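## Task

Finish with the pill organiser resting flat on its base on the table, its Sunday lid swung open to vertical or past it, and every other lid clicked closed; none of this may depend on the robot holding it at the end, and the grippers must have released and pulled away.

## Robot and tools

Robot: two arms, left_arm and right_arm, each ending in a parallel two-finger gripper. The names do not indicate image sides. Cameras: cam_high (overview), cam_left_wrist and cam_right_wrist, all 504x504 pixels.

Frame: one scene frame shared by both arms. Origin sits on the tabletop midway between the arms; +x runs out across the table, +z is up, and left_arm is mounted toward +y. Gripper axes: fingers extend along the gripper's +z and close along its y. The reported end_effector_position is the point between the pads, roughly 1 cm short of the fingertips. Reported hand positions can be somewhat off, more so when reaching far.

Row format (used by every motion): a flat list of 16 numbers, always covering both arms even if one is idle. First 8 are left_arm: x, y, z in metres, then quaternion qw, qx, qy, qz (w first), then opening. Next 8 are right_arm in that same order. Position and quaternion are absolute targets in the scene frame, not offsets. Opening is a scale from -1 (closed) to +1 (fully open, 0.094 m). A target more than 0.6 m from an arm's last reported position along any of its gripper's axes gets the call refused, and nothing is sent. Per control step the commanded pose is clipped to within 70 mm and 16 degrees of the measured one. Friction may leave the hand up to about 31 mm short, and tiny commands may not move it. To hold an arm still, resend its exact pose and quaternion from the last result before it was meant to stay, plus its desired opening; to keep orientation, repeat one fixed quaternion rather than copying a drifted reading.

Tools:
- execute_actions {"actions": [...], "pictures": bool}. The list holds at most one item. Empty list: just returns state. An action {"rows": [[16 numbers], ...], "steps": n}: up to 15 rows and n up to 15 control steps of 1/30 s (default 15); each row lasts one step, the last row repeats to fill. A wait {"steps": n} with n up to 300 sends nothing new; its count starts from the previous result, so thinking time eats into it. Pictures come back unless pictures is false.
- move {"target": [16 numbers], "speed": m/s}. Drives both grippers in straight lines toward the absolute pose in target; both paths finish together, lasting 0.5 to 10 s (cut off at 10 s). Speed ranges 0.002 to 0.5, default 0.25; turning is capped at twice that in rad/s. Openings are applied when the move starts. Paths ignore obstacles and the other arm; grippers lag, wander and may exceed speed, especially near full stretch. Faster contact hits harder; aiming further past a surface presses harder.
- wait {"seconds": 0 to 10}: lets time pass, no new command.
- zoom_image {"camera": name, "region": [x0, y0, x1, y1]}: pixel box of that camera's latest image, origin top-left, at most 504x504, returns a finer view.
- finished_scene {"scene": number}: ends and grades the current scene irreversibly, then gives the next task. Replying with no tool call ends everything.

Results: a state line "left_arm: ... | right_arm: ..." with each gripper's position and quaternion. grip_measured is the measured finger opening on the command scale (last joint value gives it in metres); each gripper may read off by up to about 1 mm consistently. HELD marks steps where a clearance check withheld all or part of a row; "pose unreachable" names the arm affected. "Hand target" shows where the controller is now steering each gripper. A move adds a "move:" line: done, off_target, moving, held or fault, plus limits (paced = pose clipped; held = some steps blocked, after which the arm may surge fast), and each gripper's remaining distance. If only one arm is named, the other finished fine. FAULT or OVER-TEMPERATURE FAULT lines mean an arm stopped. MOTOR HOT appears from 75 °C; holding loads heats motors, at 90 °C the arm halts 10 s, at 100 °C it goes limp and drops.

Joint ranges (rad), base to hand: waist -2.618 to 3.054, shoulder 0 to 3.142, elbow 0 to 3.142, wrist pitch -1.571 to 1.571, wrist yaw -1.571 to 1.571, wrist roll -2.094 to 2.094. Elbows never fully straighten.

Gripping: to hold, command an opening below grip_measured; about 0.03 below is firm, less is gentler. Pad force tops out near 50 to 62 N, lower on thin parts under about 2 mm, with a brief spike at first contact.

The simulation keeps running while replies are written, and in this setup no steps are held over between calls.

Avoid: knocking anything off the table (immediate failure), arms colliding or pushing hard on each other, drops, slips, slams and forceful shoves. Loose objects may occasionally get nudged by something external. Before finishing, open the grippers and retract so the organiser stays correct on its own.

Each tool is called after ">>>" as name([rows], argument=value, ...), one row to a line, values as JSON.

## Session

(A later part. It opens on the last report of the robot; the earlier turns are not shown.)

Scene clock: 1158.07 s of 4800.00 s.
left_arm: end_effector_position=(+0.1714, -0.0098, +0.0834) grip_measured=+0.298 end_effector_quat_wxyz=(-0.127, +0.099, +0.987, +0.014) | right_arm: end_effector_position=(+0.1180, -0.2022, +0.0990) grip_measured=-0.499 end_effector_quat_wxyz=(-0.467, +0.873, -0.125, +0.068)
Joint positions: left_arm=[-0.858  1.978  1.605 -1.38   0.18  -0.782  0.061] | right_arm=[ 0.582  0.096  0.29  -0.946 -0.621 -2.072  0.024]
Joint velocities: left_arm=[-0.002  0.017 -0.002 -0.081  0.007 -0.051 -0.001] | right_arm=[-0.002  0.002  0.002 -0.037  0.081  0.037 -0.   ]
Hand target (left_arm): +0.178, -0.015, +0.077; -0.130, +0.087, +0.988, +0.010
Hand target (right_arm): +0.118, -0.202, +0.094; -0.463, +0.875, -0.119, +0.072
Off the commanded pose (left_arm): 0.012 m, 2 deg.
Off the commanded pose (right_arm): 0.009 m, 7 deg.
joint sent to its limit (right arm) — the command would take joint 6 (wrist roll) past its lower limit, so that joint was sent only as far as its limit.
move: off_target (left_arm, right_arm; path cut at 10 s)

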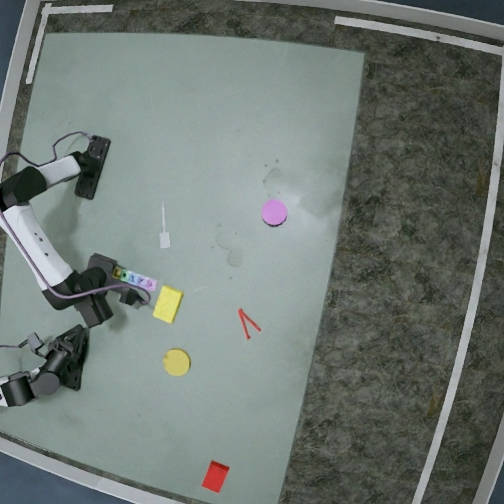

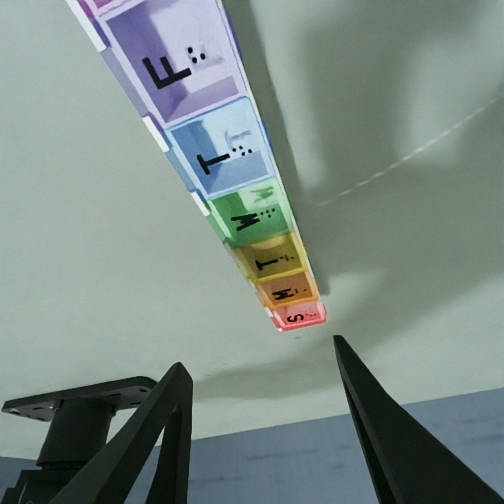

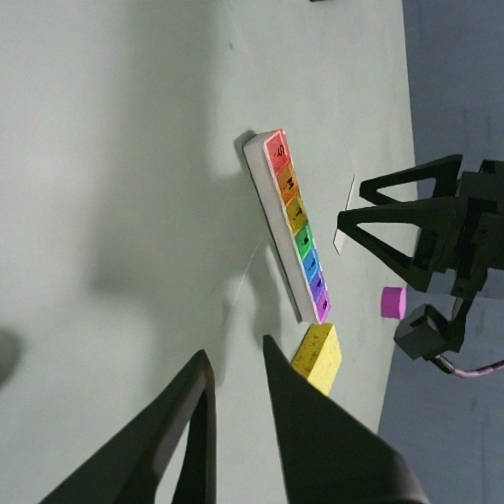

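>>> move(target=[0.176,-0.024,0.020,-0.130,0.086,0.987,0.011,0.3, 0.118,-0.202,0.095,-0.467,0.873,-0.125,0.068,-0.5], speed=0.04)

Scene clock: 1176.80 s of 4800.00 s.
left_arm: end_effector_position=(+0.1819, -0.0269, +0.0358) grip_measured=+0.298 end_effector_quat_wxyz=(-0.116, +0.090, +0.989, -0.001) | right_arm: end_effector_position=(+0.1185, -0.2024, +0.0987) grip_measured=-0.499 end_effector_quat_wxyz=(-0.466, +0.873, -0.126, +0.070)
Joint positions: left_arm=[-0.858  2.056  1.531 -1.19   0.183 -0.805  0.061] | right_arm=[ 0.582  0.096  0.29  -0.946 -0.617 -2.072  0.024]
Joint velocities: left_arm=[-0.007  0.002 -0.017  0.022  0.066 -0.037 -0.001] | right_arm=[-0.007 -0.007 -0.012  0.007  0.022  0.037 -0.   ]
Hand target (left_arm): +0.176, -0.024, +0.021; -0.130, +0.086, +0.988, +0.011
Hand target (right_arm): +0.118, -0.202, +0.095; -0.467, +0.873, -0.125, +0.068
Off the commanded pose (left_arm): 0.017 m, 2 deg.
Off the commanded pose (right_arm): 0.004 m, 0 deg.
After step 90, 13.73 s passed at rest.
move: off_target (left_arm)

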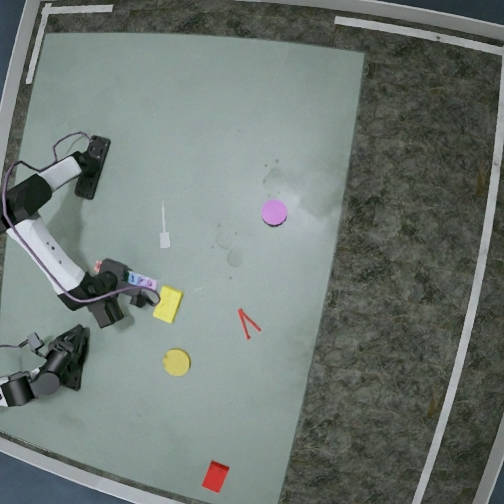

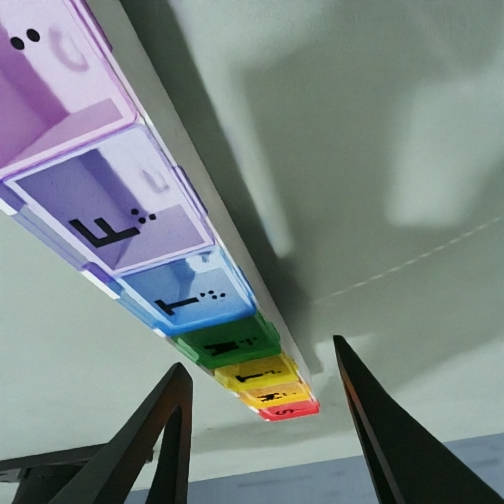

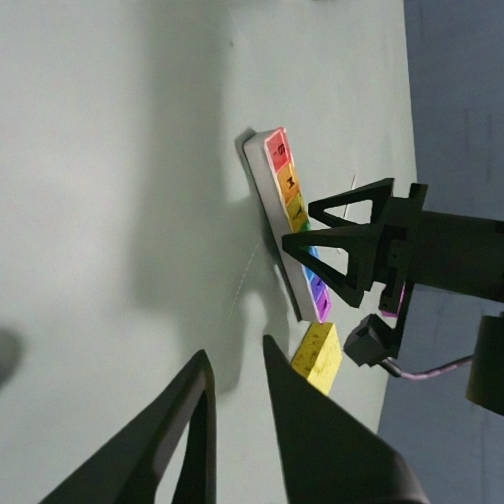

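>>> move(target=[0.155,-0.022,0.012,-0.130,0.086,0.987,0.011,0.3, 0.118,-0.202,0.095,-0.467,0.873,-0.125,0.068,-0.5], speed=0.03)

Scene clock: 1191.63 s of 4800.00 s.
left_arm: end_effector_position=(+0.1613, -0.0228, +0.0162) grip_measured=+0.298 end_effector_quat_wxyz=(-0.126, +0.086, +0.988, +0.012) | right_arm: end_effector_position=(+0.1185, -0.2024, +0.0987) grip_measured=-0.499 end_effector_quat_wxyz=(-0.466, +0.873, -0.126, +0.070)
Joint positions: left_arm=[-0.899  2.056  1.444 -1.128  0.191 -0.85   0.061] | right_arm=[ 0.582  0.096  0.29  -0.946 -0.617 -2.072  0.024]
Joint velocities: left_arm=[ 0.002  0.017  0.007  0.051  0.007 -0.022  0.   ] | right_arm=[ 0.002  0.007 -0.027 -0.007  0.007  0.007 -0.001]
Hand target (left_arm): +0.155, -0.022, +0.012; -0.130, +0.086, +0.988, +0.011
Hand target (right_arm): +0.118, -0.202, +0.095; -0.467, +0.873, -0.125, +0.068
Off the commanded pose (left_arm): 0.008 m, 1 deg.
Off the commanded pose (right_arm): 0.004 m, 0 deg.
After step 90, 10.37 s passed at rest.
move: done

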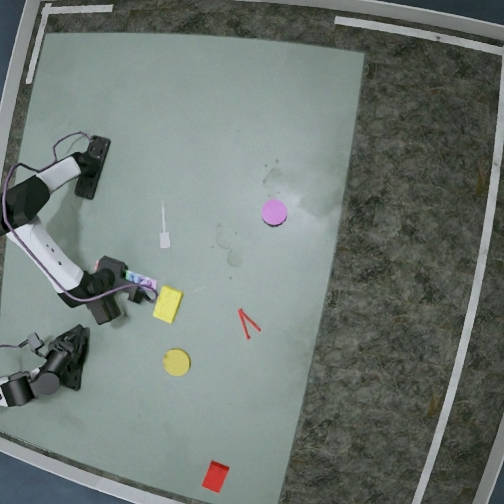

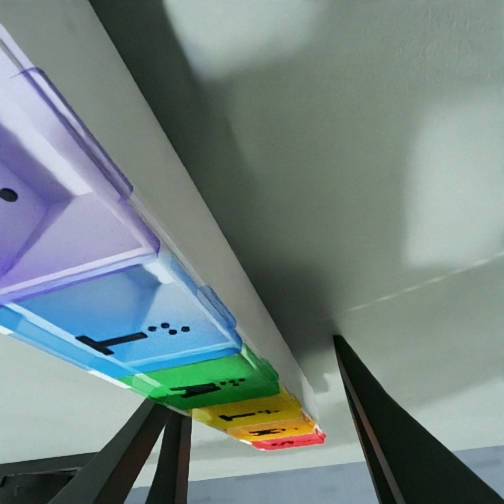

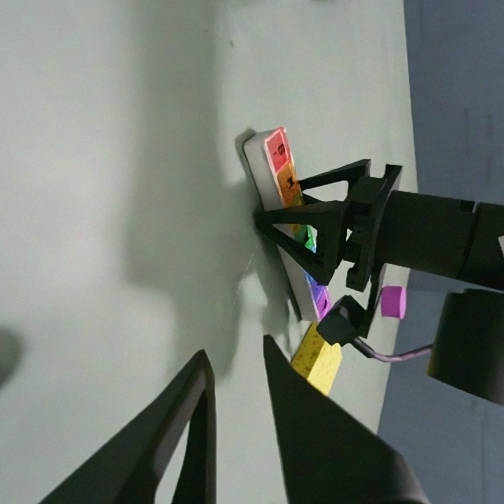

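>>> move(target=[0.161,-0.023,0.016,-0.126,0.086,0.988,0.012,-0.42, 0.118,-0.16,0.07,-0.483,0.872,-0.076,0.042,-0.6], speed=0.04)

Scene clock: 1201.77 s of 4800.00 s.
left_arm: end_effector_position=(+0.1615, -0.0233, +0.0161) grip_measured=-0.321 end_effector_quat_wxyz=(-0.125, +0.085, +0.988, +0.011) | right_arm: end_effector_position=(+0.1183, -0.1599, +0.0768) grip_measured=-0.599 end_effector_quat_wxyz=(-0.490, +0.868, -0.076, +0.040)
Joint positions: left_arm=[-0.899  2.056  1.444 -1.125  0.191 -0.851  0.032] | right_arm=[ 0.885  0.248  0.131 -0.512 -0.495 -1.899  0.019]
Joint velocities: left_arm=[ 0.007 -0.012  0.007  0.037  0.051  0.051  0.001] | right_arm=[ 0.012  0.002 -0.007  0.037 -0.022  0.051 -0.   ]
Hand target (left_arm): +0.161, -0.023, +0.016; -0.126, +0.086, +0.988, +0.012
Hand target (right_arm): +0.119, -0.159, +0.072; -0.487, +0.869, -0.078, +0.038
Off the commanded pose (left_arm): 0.001 m, 0 deg.
Off the commanded pose (right_arm): 0.007 m, 1 deg.
After step 90, 5.03 s passed at rest.
move: done

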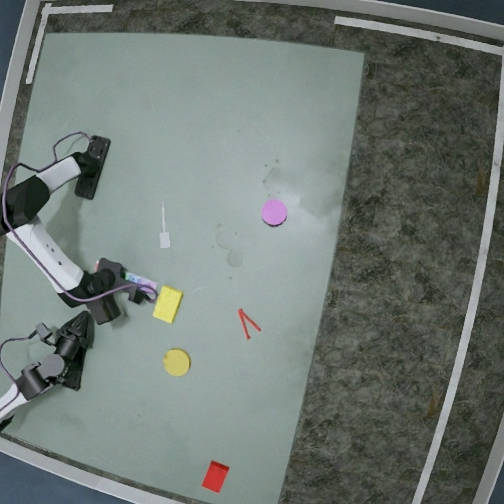

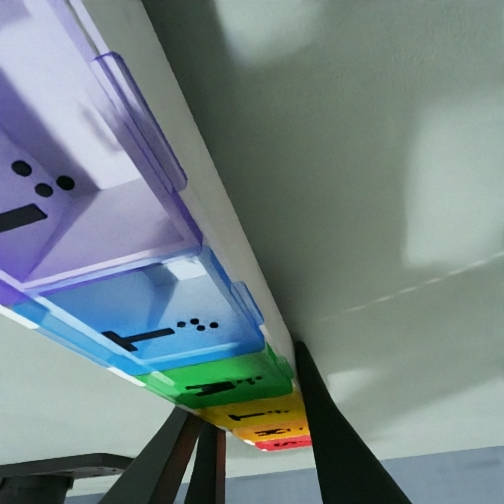

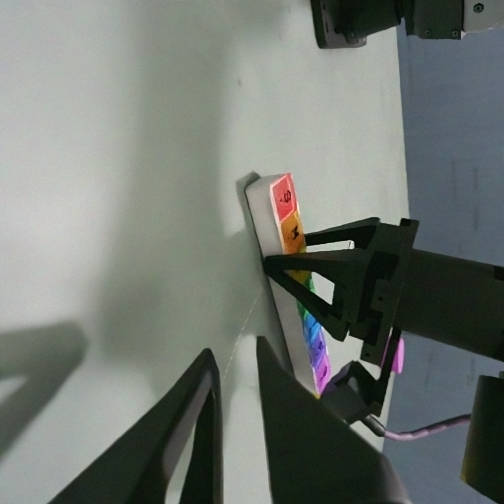

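>>> move(target=[0.161,-0.023,0.016,-0.126,0.086,0.988,0.012,-0.42, 0.114,-0.065,0.036,-0.483,0.872,-0.076,0.042,-0.6], speed=0.04)

Scene clock: 1221.97 s of 4800.00 s.
left_arm: end_effector_position=(+0.1615, -0.0233, +0.0161) grip_measured=-0.321 end_effector_quat_wxyz=(-0.125, +0.085, +0.988, +0.011) | right_arm: end_effector_position=(+0.1128, -0.0693, +0.0286) grip_measured=-0.599 end_effector_quat_wxyz=(-0.473, +0.877, -0.079, +0.032)
Joint positions: left_arm=[-0.899  2.056  1.444 -1.125  0.191 -0.851  0.032] | right_arm=[ 1.33   1.271  0.105  0.578 -0.131 -1.634  0.019]
Joint velocities: left_arm=[-0.012  0.002 -0.007 -0.037 -0.007  0.007 -0.001] | right_arm=[-0.017  0.017  0.002  0.037  0.007  0.037  0.   ]
Hand target (left_arm): +0.161, -0.023, +0.016; -0.126, +0.086, +0.988, +0.012
Hand target (right_arm): +0.114, -0.061, +0.037; -0.487, +0.869, -0.080, +0.035
Off the commanded pose (left_arm): 0.001 m, 0 deg.
Off the commanded pose (right_arm): 0.009 m, 2 deg.
After step 90, 14.23 s passed at rest.
move: done

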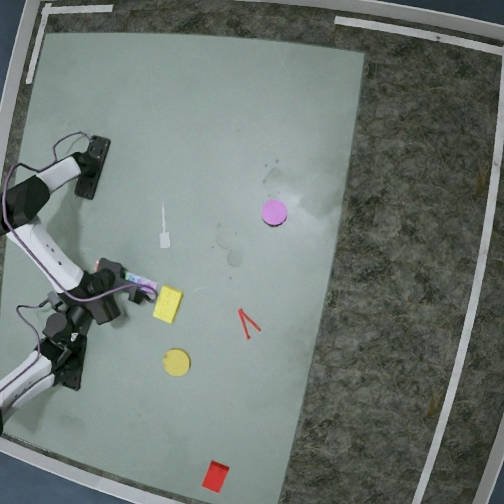

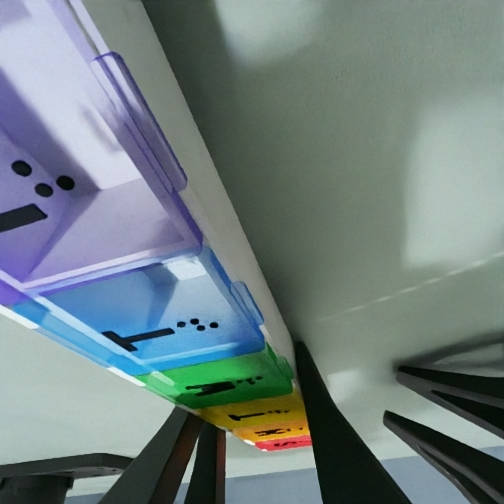

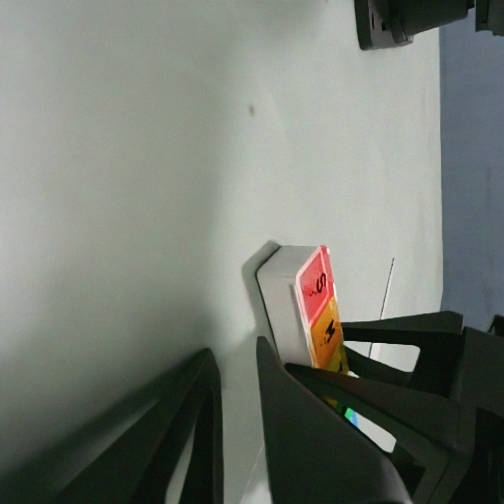

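>>> move(target=[0.161,-0.023,0.016,-0.126,0.086,0.988,0.012,-0.42, 0.115,-0.056,0.052,-0.483,0.872,-0.076,0.042,-0.6], speed=0.02)

Scene clock: 1236.17 s of 4800.00 s.
left_arm: end_effector_position=(+0.1615, -0.0233, +0.0161) grip_measured=-0.321 end_effector_quat_wxyz=(-0.125, +0.085, +0.988, +0.011) | right_arm: end_effector_position=(+0.1142, -0.0630, +0.0431) grip_measured=-0.599 end_effector_quat_wxyz=(-0.474, +0.876, -0.078, +0.038)
Joint positions: left_arm=[-0.899  2.056  1.444 -1.125  0.191 -0.851  0.032] | right_arm=[ 1.344  1.199  0.157  0.459 -0.109 -1.633  0.019]
Joint velocities: left_arm=[ 0.002  0.017 -0.022  0.022 -0.066 -0.007 -0.001] | right_arm=[ 0.012 -0.007 -0.012 -0.154  0.051  0.022 -0.002]
Hand target (left_arm): +0.161, -0.023, +0.016; -0.126, +0.086, +0.988, +0.012
Hand target (right_arm): +0.115, -0.057, +0.053; -0.483, +0.871, -0.076, +0.041
Off the commanded pose (left_arm): 0.001 m, 0 deg.
Off the commanded pose (right_arm): 0.011 m, 1 deg.
After step 90, 9.67 s passed at rest.
move: off_target (right_arm)

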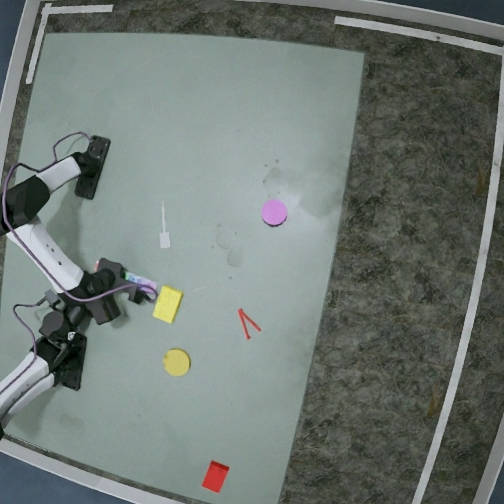

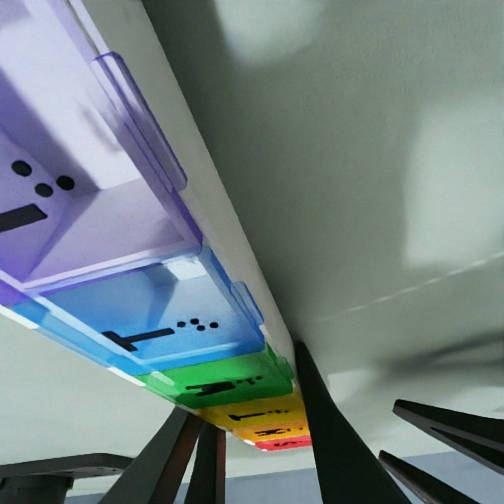

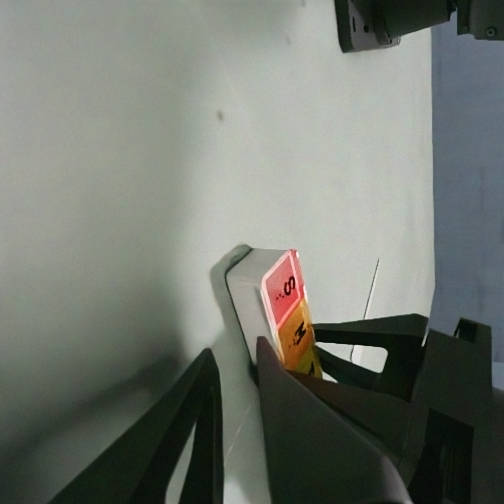

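>>> move(target=[0.161,-0.023,0.016,-0.126,0.086,0.988,0.012,-0.42, 0.117,-0.036,0.046,-0.483,0.872,-0.076,0.042,-0.6], speed=0.015)

>>> zoom_image(camera="cam_right_wrist", region=[150,200,370,420])

Scene clock: 1252.87 s of 4800.00 s.
left_arm: end_effector_position=(+0.1615, -0.0233, +0.0161) grip_measured=-0.321 end_effector_quat_wxyz=(-0.125, +0.085, +0.988, +0.011) | right_arm: end_effector_position=(+0.1157, -0.0468, +0.0366) grip_measured=-0.599 end_effector_quat_wxyz=(-0.467, +0.880, -0.076, +0.038)
Joint positions: left_arm=[-0.899  2.056  1.444 -1.125  0.191 -0.851  0.032] | right_arm=[ 1.363  1.334  0.207  0.528 -0.093 -1.629  0.019]
Joint velocities: left_arm=[-0.007  0.007  0.007  0.066  0.022 -0.081 -0.001] | right_arm=[-0.007 -0.002 -0.002  0.095 -0.066 -0.081  0.001]
Hand target (left_arm): +0.161, -0.023, +0.016; -0.126, +0.086, +0.988, +0.012
Hand target (right_arm): +0.117, -0.037, +0.046; -0.483, +0.871, -0.076, +0.041
Off the commanded pose (left_arm): 0.001 m, 0 deg.
Off the commanded pose (right_arm): 0.014 m, 2 deg.
After step 90, 11.60 s passed at rest.
move: off_target (right_arm)

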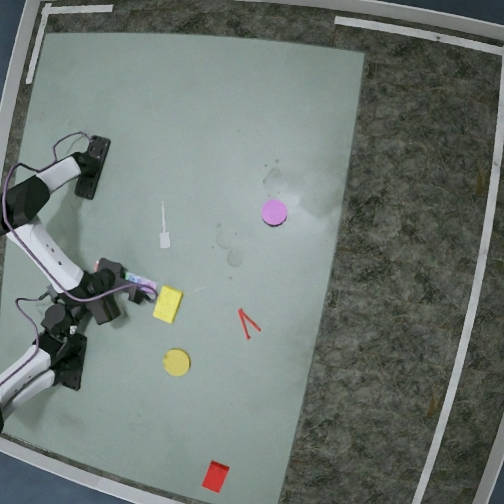

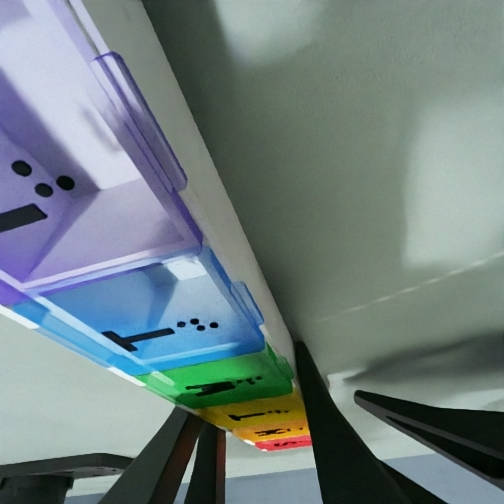

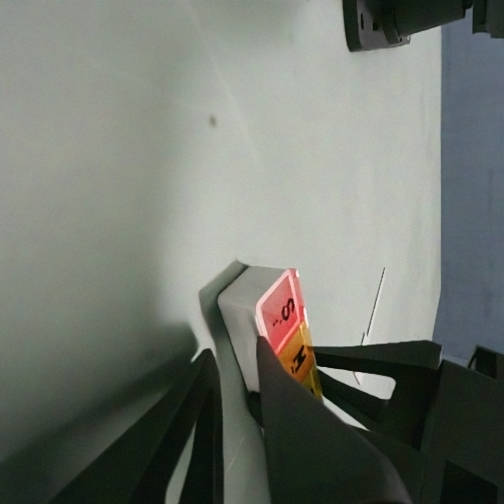

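Region (150, 200, 370, 420) of cam_right_wrist's 504x504 image, scaled by 2.291, with more detail than that image has.

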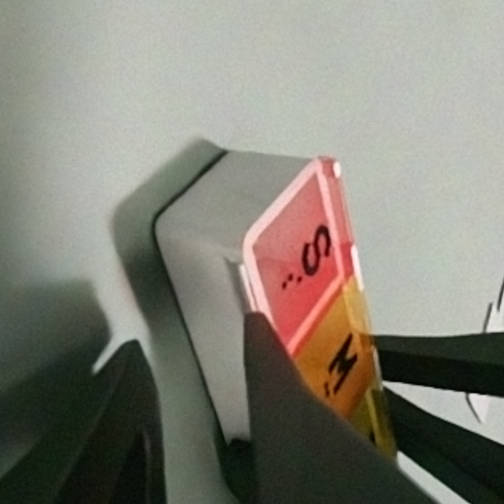

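>>> move(target=[0.161,-0.023,0.016,-0.126,0.086,0.988,0.012,-0.42, 0.117,-0.040,0.058,-0.483,0.872,-0.076,0.042,-0.6], speed=0.015)

>>> zoom_image(camera="cam_right_wrist", region=[150,200,370,420])

Scene clock: 1264.37 s of 4800.00 s.
left_arm: end_effector_position=(+0.1615, -0.0233, +0.0161) grip_measured=-0.321 end_effector_quat_wxyz=(-0.125, +0.085, +0.988, +0.011) | right_arm: end_effector_position=(+0.1158, -0.0469, +0.0484) grip_measured=-0.599 end_effector_quat_wxyz=(-0.473, +0.877, -0.076, +0.040)
Joint positions: left_arm=[-0.899  2.056  1.444 -1.125  0.191 -0.851  0.032] | right_arm=[ 1.363  1.264  0.222  0.457 -0.092 -1.629  0.019]
Joint velocities: left_arm=[ 0.002  0.002 -0.002 -0.037  0.051  0.007 -0.001] | right_arm=[ 0.002 -0.007 -0.002 -0.037 -0.007  0.022 -0.   ]
Hand target (left_arm): +0.161, -0.023, +0.016; -0.126, +0.086, +0.988, +0.012
Hand target (right_arm): +0.117, -0.041, +0.059; -0.483, +0.871, -0.076, +0.042
Off the commanded pose (left_arm): 0.001 m, 0 deg.
Off the commanded pose (right_arm): 0.012 m, 1 deg.
After step 90, 6.77 s passed at rest.
move: off_target (right_arm)

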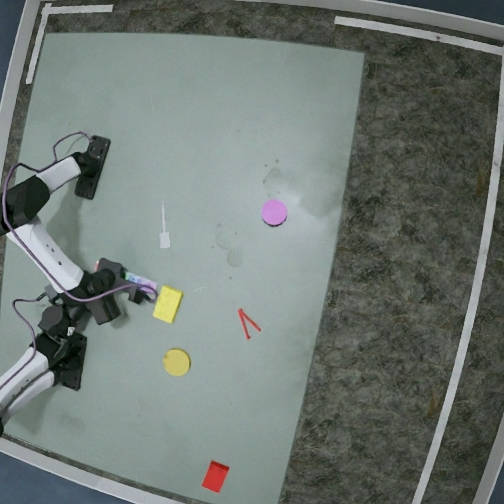

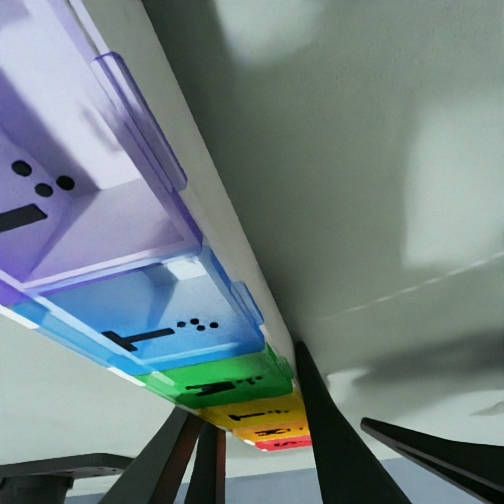

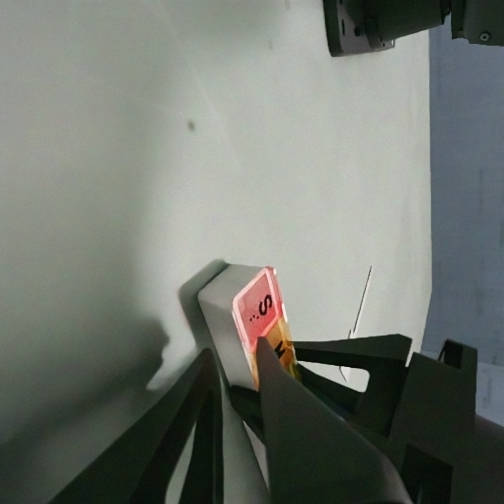

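Region (150, 200, 370, 420) of cam_right_wrist's 504x504 image, scaled by 2.291, with more detail than that image has.

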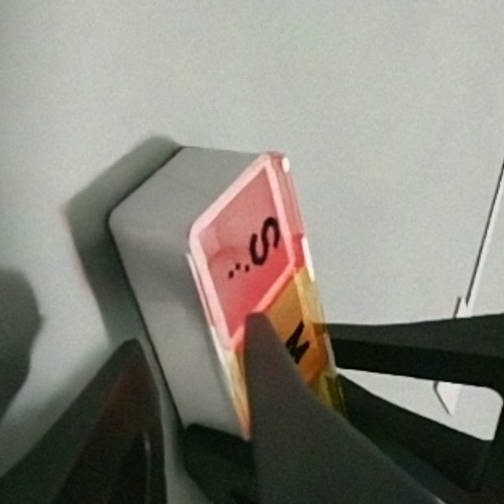

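>>> move(target=[0.161,-0.023,0.016,-0.126,0.086,0.988,0.012,-0.42, 0.118,-0.028,0.054,-0.483,0.872,-0.076,0.042,-0.6], speed=0.01)

>>> zoom_image(camera="cam_right_wrist", region=[150,200,370,420])

Scene clock: 1281.50 s of 4800.00 s.
left_arm: end_effector_position=(+0.1615, -0.0233, +0.0161) grip_measured=-0.321 end_effector_quat_wxyz=(-0.125, +0.085, +0.988, +0.011) | right_arm: end_effector_position=(+0.1169, -0.0388, +0.0446) grip_measured=-0.599 end_effector_quat_wxyz=(-0.467, +0.880, -0.076, +0.039)
Joint positions: left_arm=[-0.899  2.056  1.444 -1.125  0.191 -0.851  0.032] | right_arm=[ 1.37   1.327  0.251  0.479 -0.087 -1.626  0.019]
Joint velocities: left_arm=[-0.002 -0.007 -0.002  0.081  0.037 -0.066  0.001] | right_arm=[-0.007 -0.002  0.012  0.007  0.007 -0.051  0.   ]
Hand target (left_arm): +0.161, -0.023, +0.016; -0.126, +0.086, +0.988, +0.012
Hand target (right_arm): +0.118, -0.029, +0.055; -0.483, +0.871, -0.076, +0.041
Off the commanded pose (left_arm): 0.001 m, 0 deg.
Off the commanded pose (right_arm): 0.014 m, 2 deg.
After step 90, 11.87 s passed at rest.
move: off_target (right_arm)

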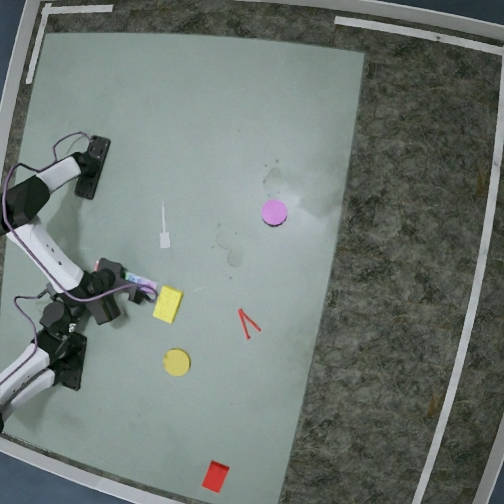

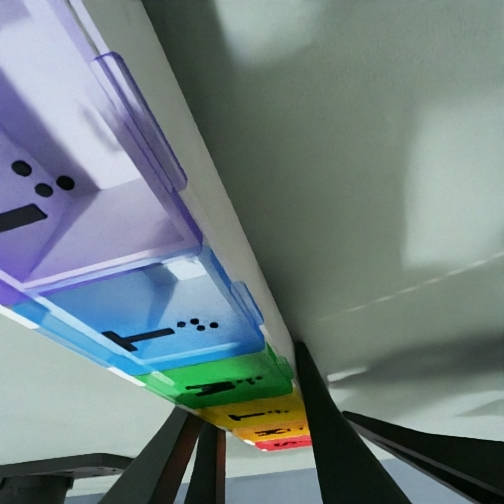

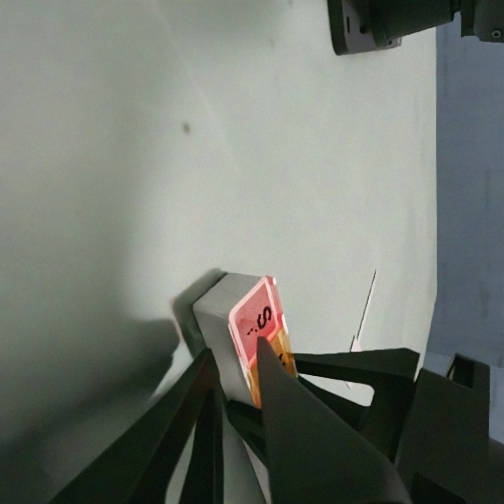

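Region (150, 200, 370, 420) of cam_right_wrist's 504x504 image, scaled by 2.291, with more detail than that image has.

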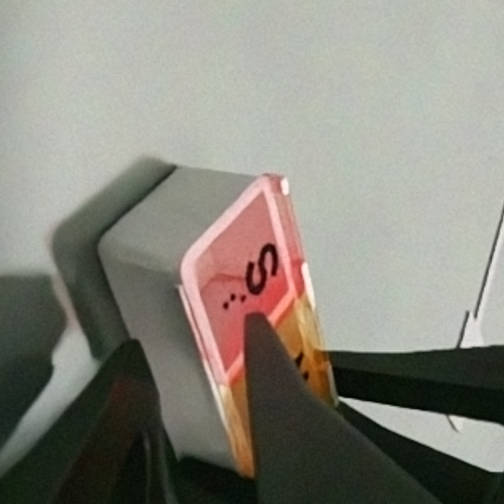

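>>> move(target=[0.161,-0.023,0.016,-0.126,0.086,0.988,0.012,-0.42, 0.119,-0.018,0.056,-0.483,0.872,-0.076,0.042,-0.6], speed=0.01)

>>> zoom_image(camera="cam_right_wrist", region=[150,200,370,420])

Scene clock: 1293.53 s of 4800.00 s.
left_arm: end_effector_position=(+0.1615, -0.0233, +0.0161) grip_measured=-0.321 end_effector_quat_wxyz=(-0.125, +0.085, +0.988, +0.011) | right_arm: end_effector_position=(+0.1180, -0.0290, +0.0468) grip_measured=-0.599 end_effector_quat_wxyz=(-0.467, +0.880, -0.076, +0.039)
Joint positions: left_arm=[-0.899  2.056  1.444 -1.125  0.191 -0.851  0.032] | right_arm=[ 1.377  1.365  0.288  0.48  -0.081 -1.622  0.019]
Joint velocities: left_arm=[-0.007  0.007 -0.017  0.081 -0.066 -0.051 -0.   ] | right_arm=[ 0.017 -0.007  0.002 -0.007 -0.037 -0.022 -0.   ]
Hand target (left_arm): +0.161, -0.023, +0.016; -0.126, +0.086, +0.988, +0.012
Hand target (right_arm): +0.119, -0.019, +0.057; -0.483, +0.871, -0.076, +0.041
Off the commanded pose (left_arm): 0.001 m, 0 deg.
Off the commanded pose (right_arm): 0.014 m, 2 deg.
After step 90, 6.47 s passed at rest.
move: off_target (right_arm)

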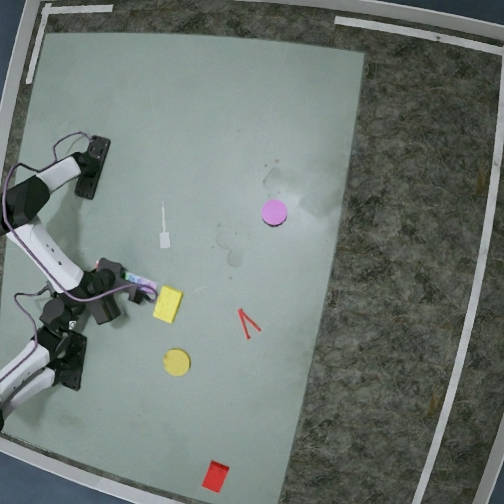

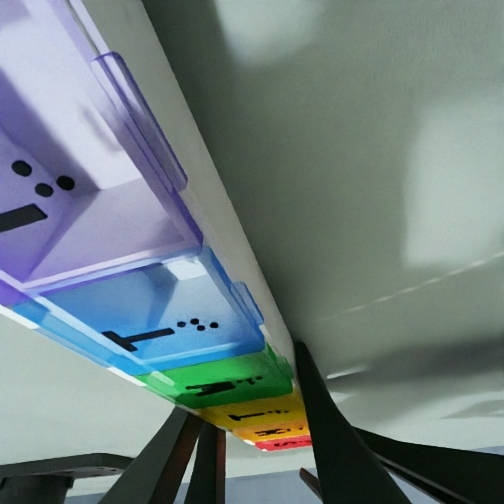

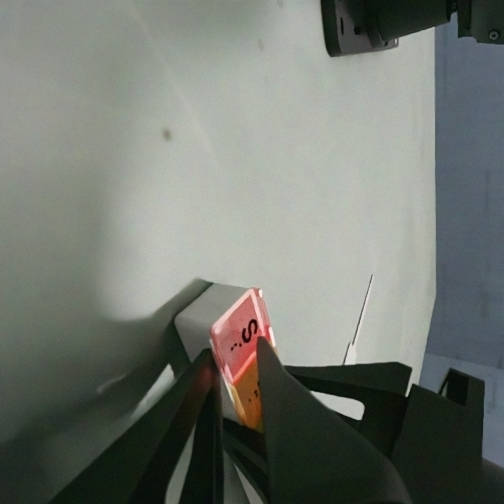

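Region (150, 200, 370, 420) of cam_right_wrist's 504x504 image, scaled by 2.291, with more detail than that image has.

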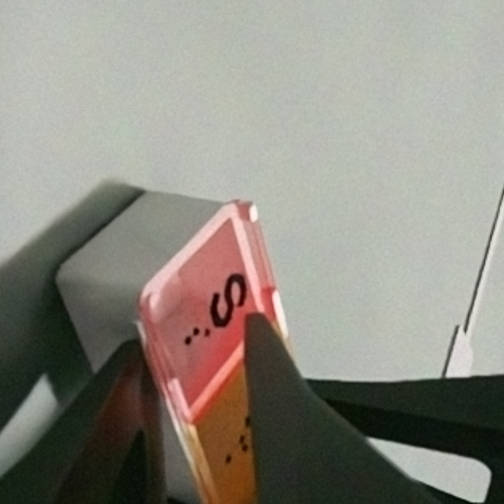

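>>> move(target=[0.161,-0.023,0.016,-0.126,0.086,0.988,0.012,-0.42, 0.119,-0.010,0.048,-0.483,0.872,-0.076,0.042,-0.6], speed=0.008)

>>> zoom_image(camera="cam_right_wrist", region=[150,200,370,420])

Scene clock: 1302.30 s of 4800.00 s.
left_arm: end_effector_position=(+0.1614, -0.0191, +0.0164) grip_measured=-0.321 end_effector_quat_wxyz=(-0.125, +0.087, +0.988, +0.020) | right_arm: end_effector_position=(+0.1178, -0.0233, +0.0369) grip_measured=-0.599 end_effector_quat_wxyz=(-0.463, +0.882, -0.077, +0.038)
Joint positions: left_arm=[-0.899  2.056  1.444 -1.14   0.179 -0.846  0.032] | right_arm=[ 1.387  1.444  0.295  0.543 -0.072 -1.616  0.019]
Joint velocities: left_arm=[ 0.002 -0.007  0.012 -0.081 -0.037 -0.022 -0.   ] | right_arm=[-0.002 -0.012 -0.002 -0.051  0.037  0.022 -0.   ]
Hand target (left_arm): +0.161, -0.023, +0.016; -0.126, +0.086, +0.988, +0.012
Hand target (right_arm): +0.119, -0.011, +0.048; -0.483, +0.872, -0.076, +0.041
Off the commanded pose (left_arm): 0.004 m, 1 deg.
Off the commanded pose (right_arm): 0.017 m, 3 deg.
After step 90, 3.17 s passed at rest.
move: off_target (right_arm)

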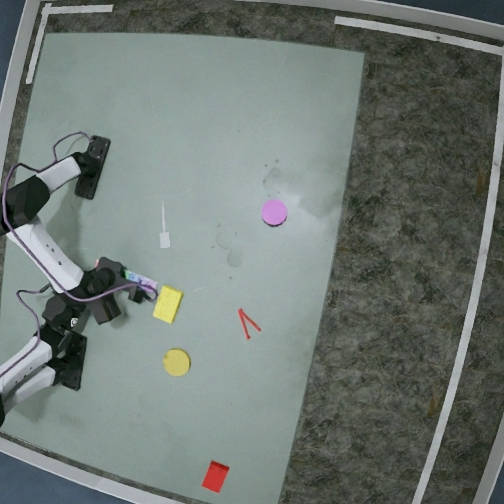

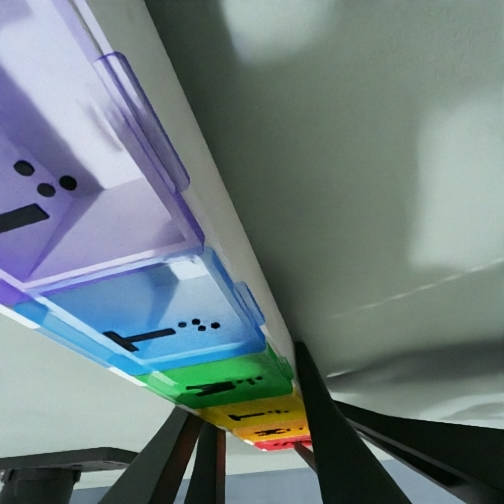

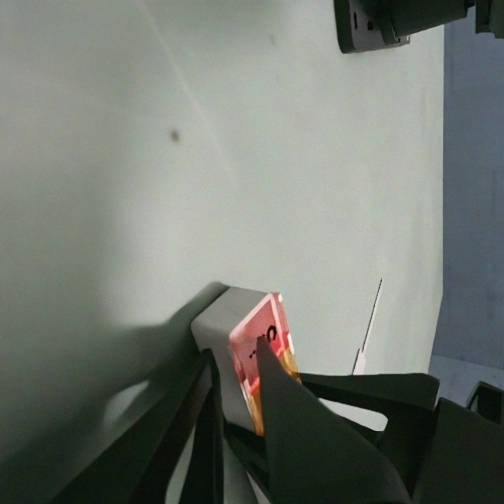

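Region (150, 200, 370, 420) of cam_right_wrist's 504x504 image, scaled by 2.291, with more detail than that image has.

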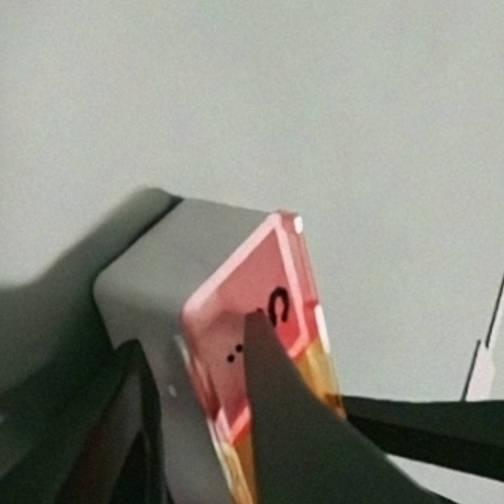

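>>> move(target=[0.161,-0.023,0.016,-0.126,0.086,0.988,0.012,-0.42, 0.118,-0.019,0.042,-0.470,0.879,-0.076,0.040,-1], speed=0.005)

>>> zoom_image(camera="cam_right_wrist", region=[150,200,370,420])

Scene clock: 1310.87 s of 4800.00 s.
left_arm: end_effector_position=(+0.1622, -0.0117, +0.0169) grip_measured=-0.321 end_effector_quat_wxyz=(-0.123, +0.091, +0.988, +0.037) | right_arm: end_effector_position=(+0.1177, -0.0209, +0.0418) grip_measured=-0.972 end_effector_quat_wxyz=(-0.472, +0.877, -0.075, +0.038)
Joint positions: left_arm=[-0.897  2.056  1.444 -1.165  0.156 -0.837  0.032] | right_arm=[ 1.387  1.437  0.295  0.557 -0.075 -1.616  0.001]
Joint velocities: left_arm=[-0.012 -0.017 -0.002 -0.051 -0.007 -0.051  0.001] | right_arm=[-0.007 -0.017 -0.012 -0.037 -0.007  0.007 -0.001]
Hand target (left_arm): +0.161, -0.023, +0.016; -0.126, +0.087, +0.988, +0.012
Hand target (right_arm): +0.118, -0.019, +0.042; -0.470, +0.879, -0.076, +0.040
Off the commanded pose (left_arm): 0.011 m, 3 deg.
Off the commanded pose (right_arm): 0.002 m, 0 deg.
After step 90, 3.63 s passed at rest.
move: off_target (left_arm)

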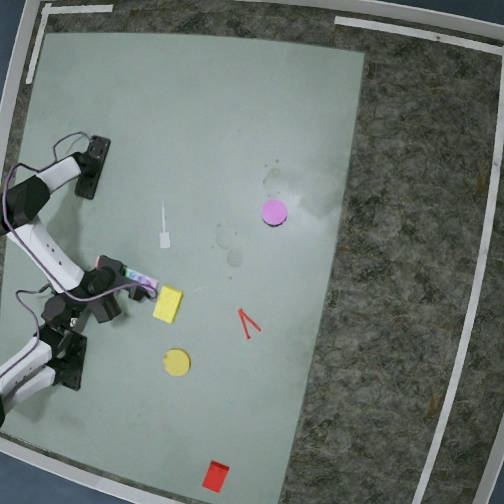

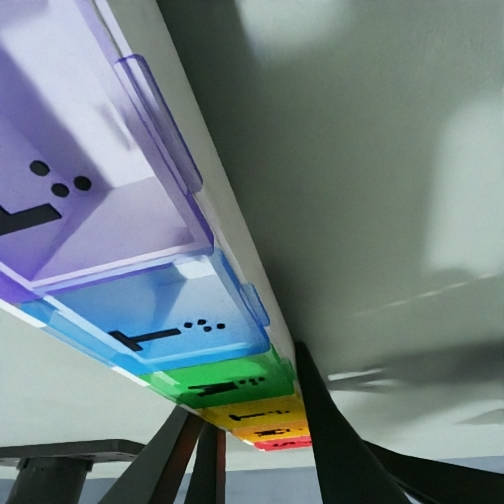

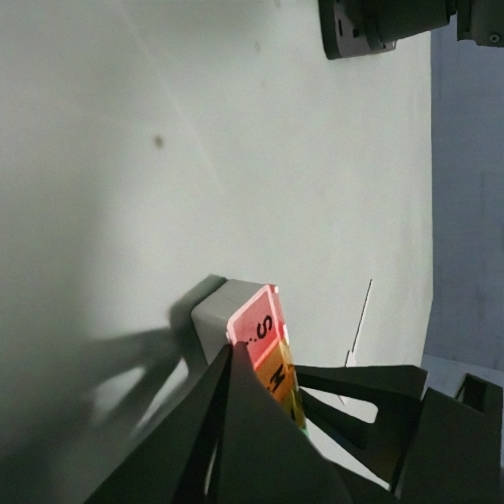

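Region (150, 200, 370, 420) of cam_right_wrist's 504x504 image, scaled by 2.291, with more detail than that image has.

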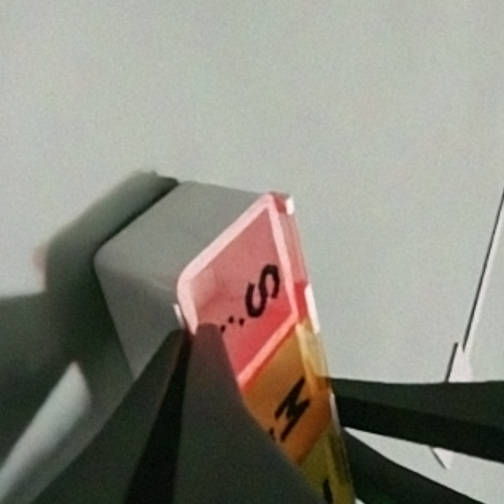

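>>> move(target=[0.162,-0.012,0.015,-0.123,0.091,0.988,0.037,-0.42, 0.118,-0.018,0.066,-0.472,0.877,-0.075,0.038,-1], speed=0.008)

>>> zoom_image(camera="cam_right_wrist", region=[150,200,370,420])

Scene clock: 1329.97 s of 4800.00 s.
left_arm: end_effector_position=(+0.1617, -0.0148, +0.0168) grip_measured=-0.321 end_effector_quat_wxyz=(-0.125, +0.090, +0.988, +0.029) | right_arm: end_effector_position=(+0.1177, -0.0211, +0.0603) grip_measured=-0.979 end_effector_quat_wxyz=(-0.471, +0.878, -0.075, +0.038)
Joint positions: left_arm=[-0.897  2.056  1.444 -1.155  0.169 -0.839  0.032] | right_arm=[ 1.387  1.336  0.337  0.41  -0.075 -1.616  0.001]
Joint velocities: left_arm=[ 0.007  0.012 -0.017 -0.007 -0.066 -0.007  0.   ] | right_arm=[-0.022 -0.007  0.002 -0.007 -0.051 -0.007 -0.001]
Hand target (left_arm): +0.162, -0.012, +0.015; -0.123, +0.091, +0.988, +0.037
Hand target (right_arm): +0.118, -0.019, +0.066; -0.473, +0.877, -0.075, +0.038
Off the commanded pose (left_arm): 0.003 m, 1 deg.
Off the commanded pose (right_arm): 0.006 m, 0 deg.
After step 90, 12.83 s passed at rest.
move: done

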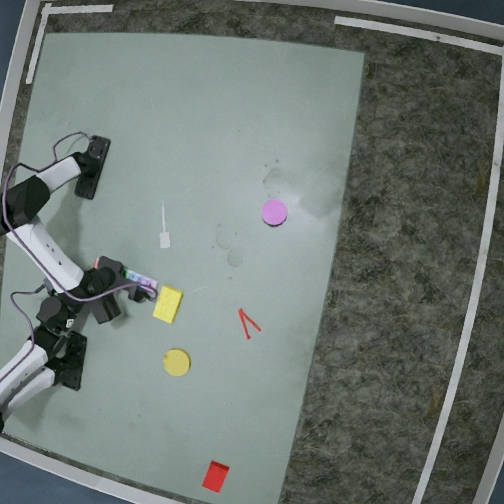

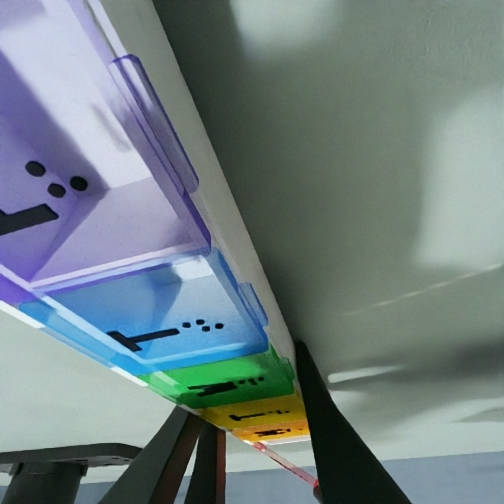

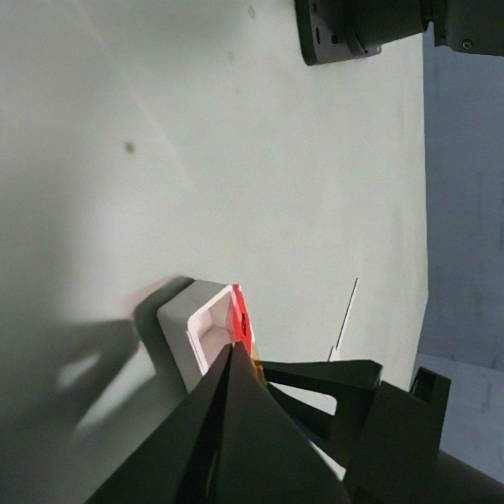

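Region (150, 200, 370, 420) of cam_right_wrist's 504x504 image, scaled by 2.291, with more detail than that image has.

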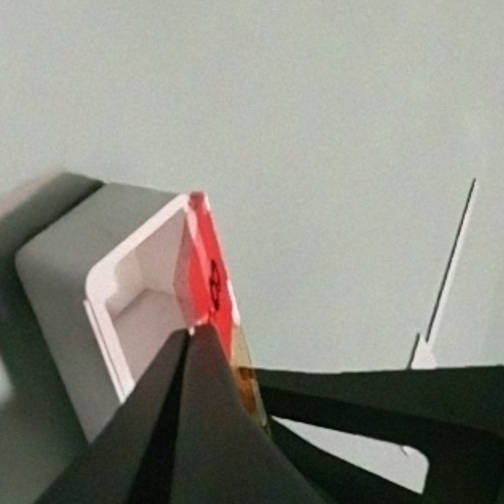

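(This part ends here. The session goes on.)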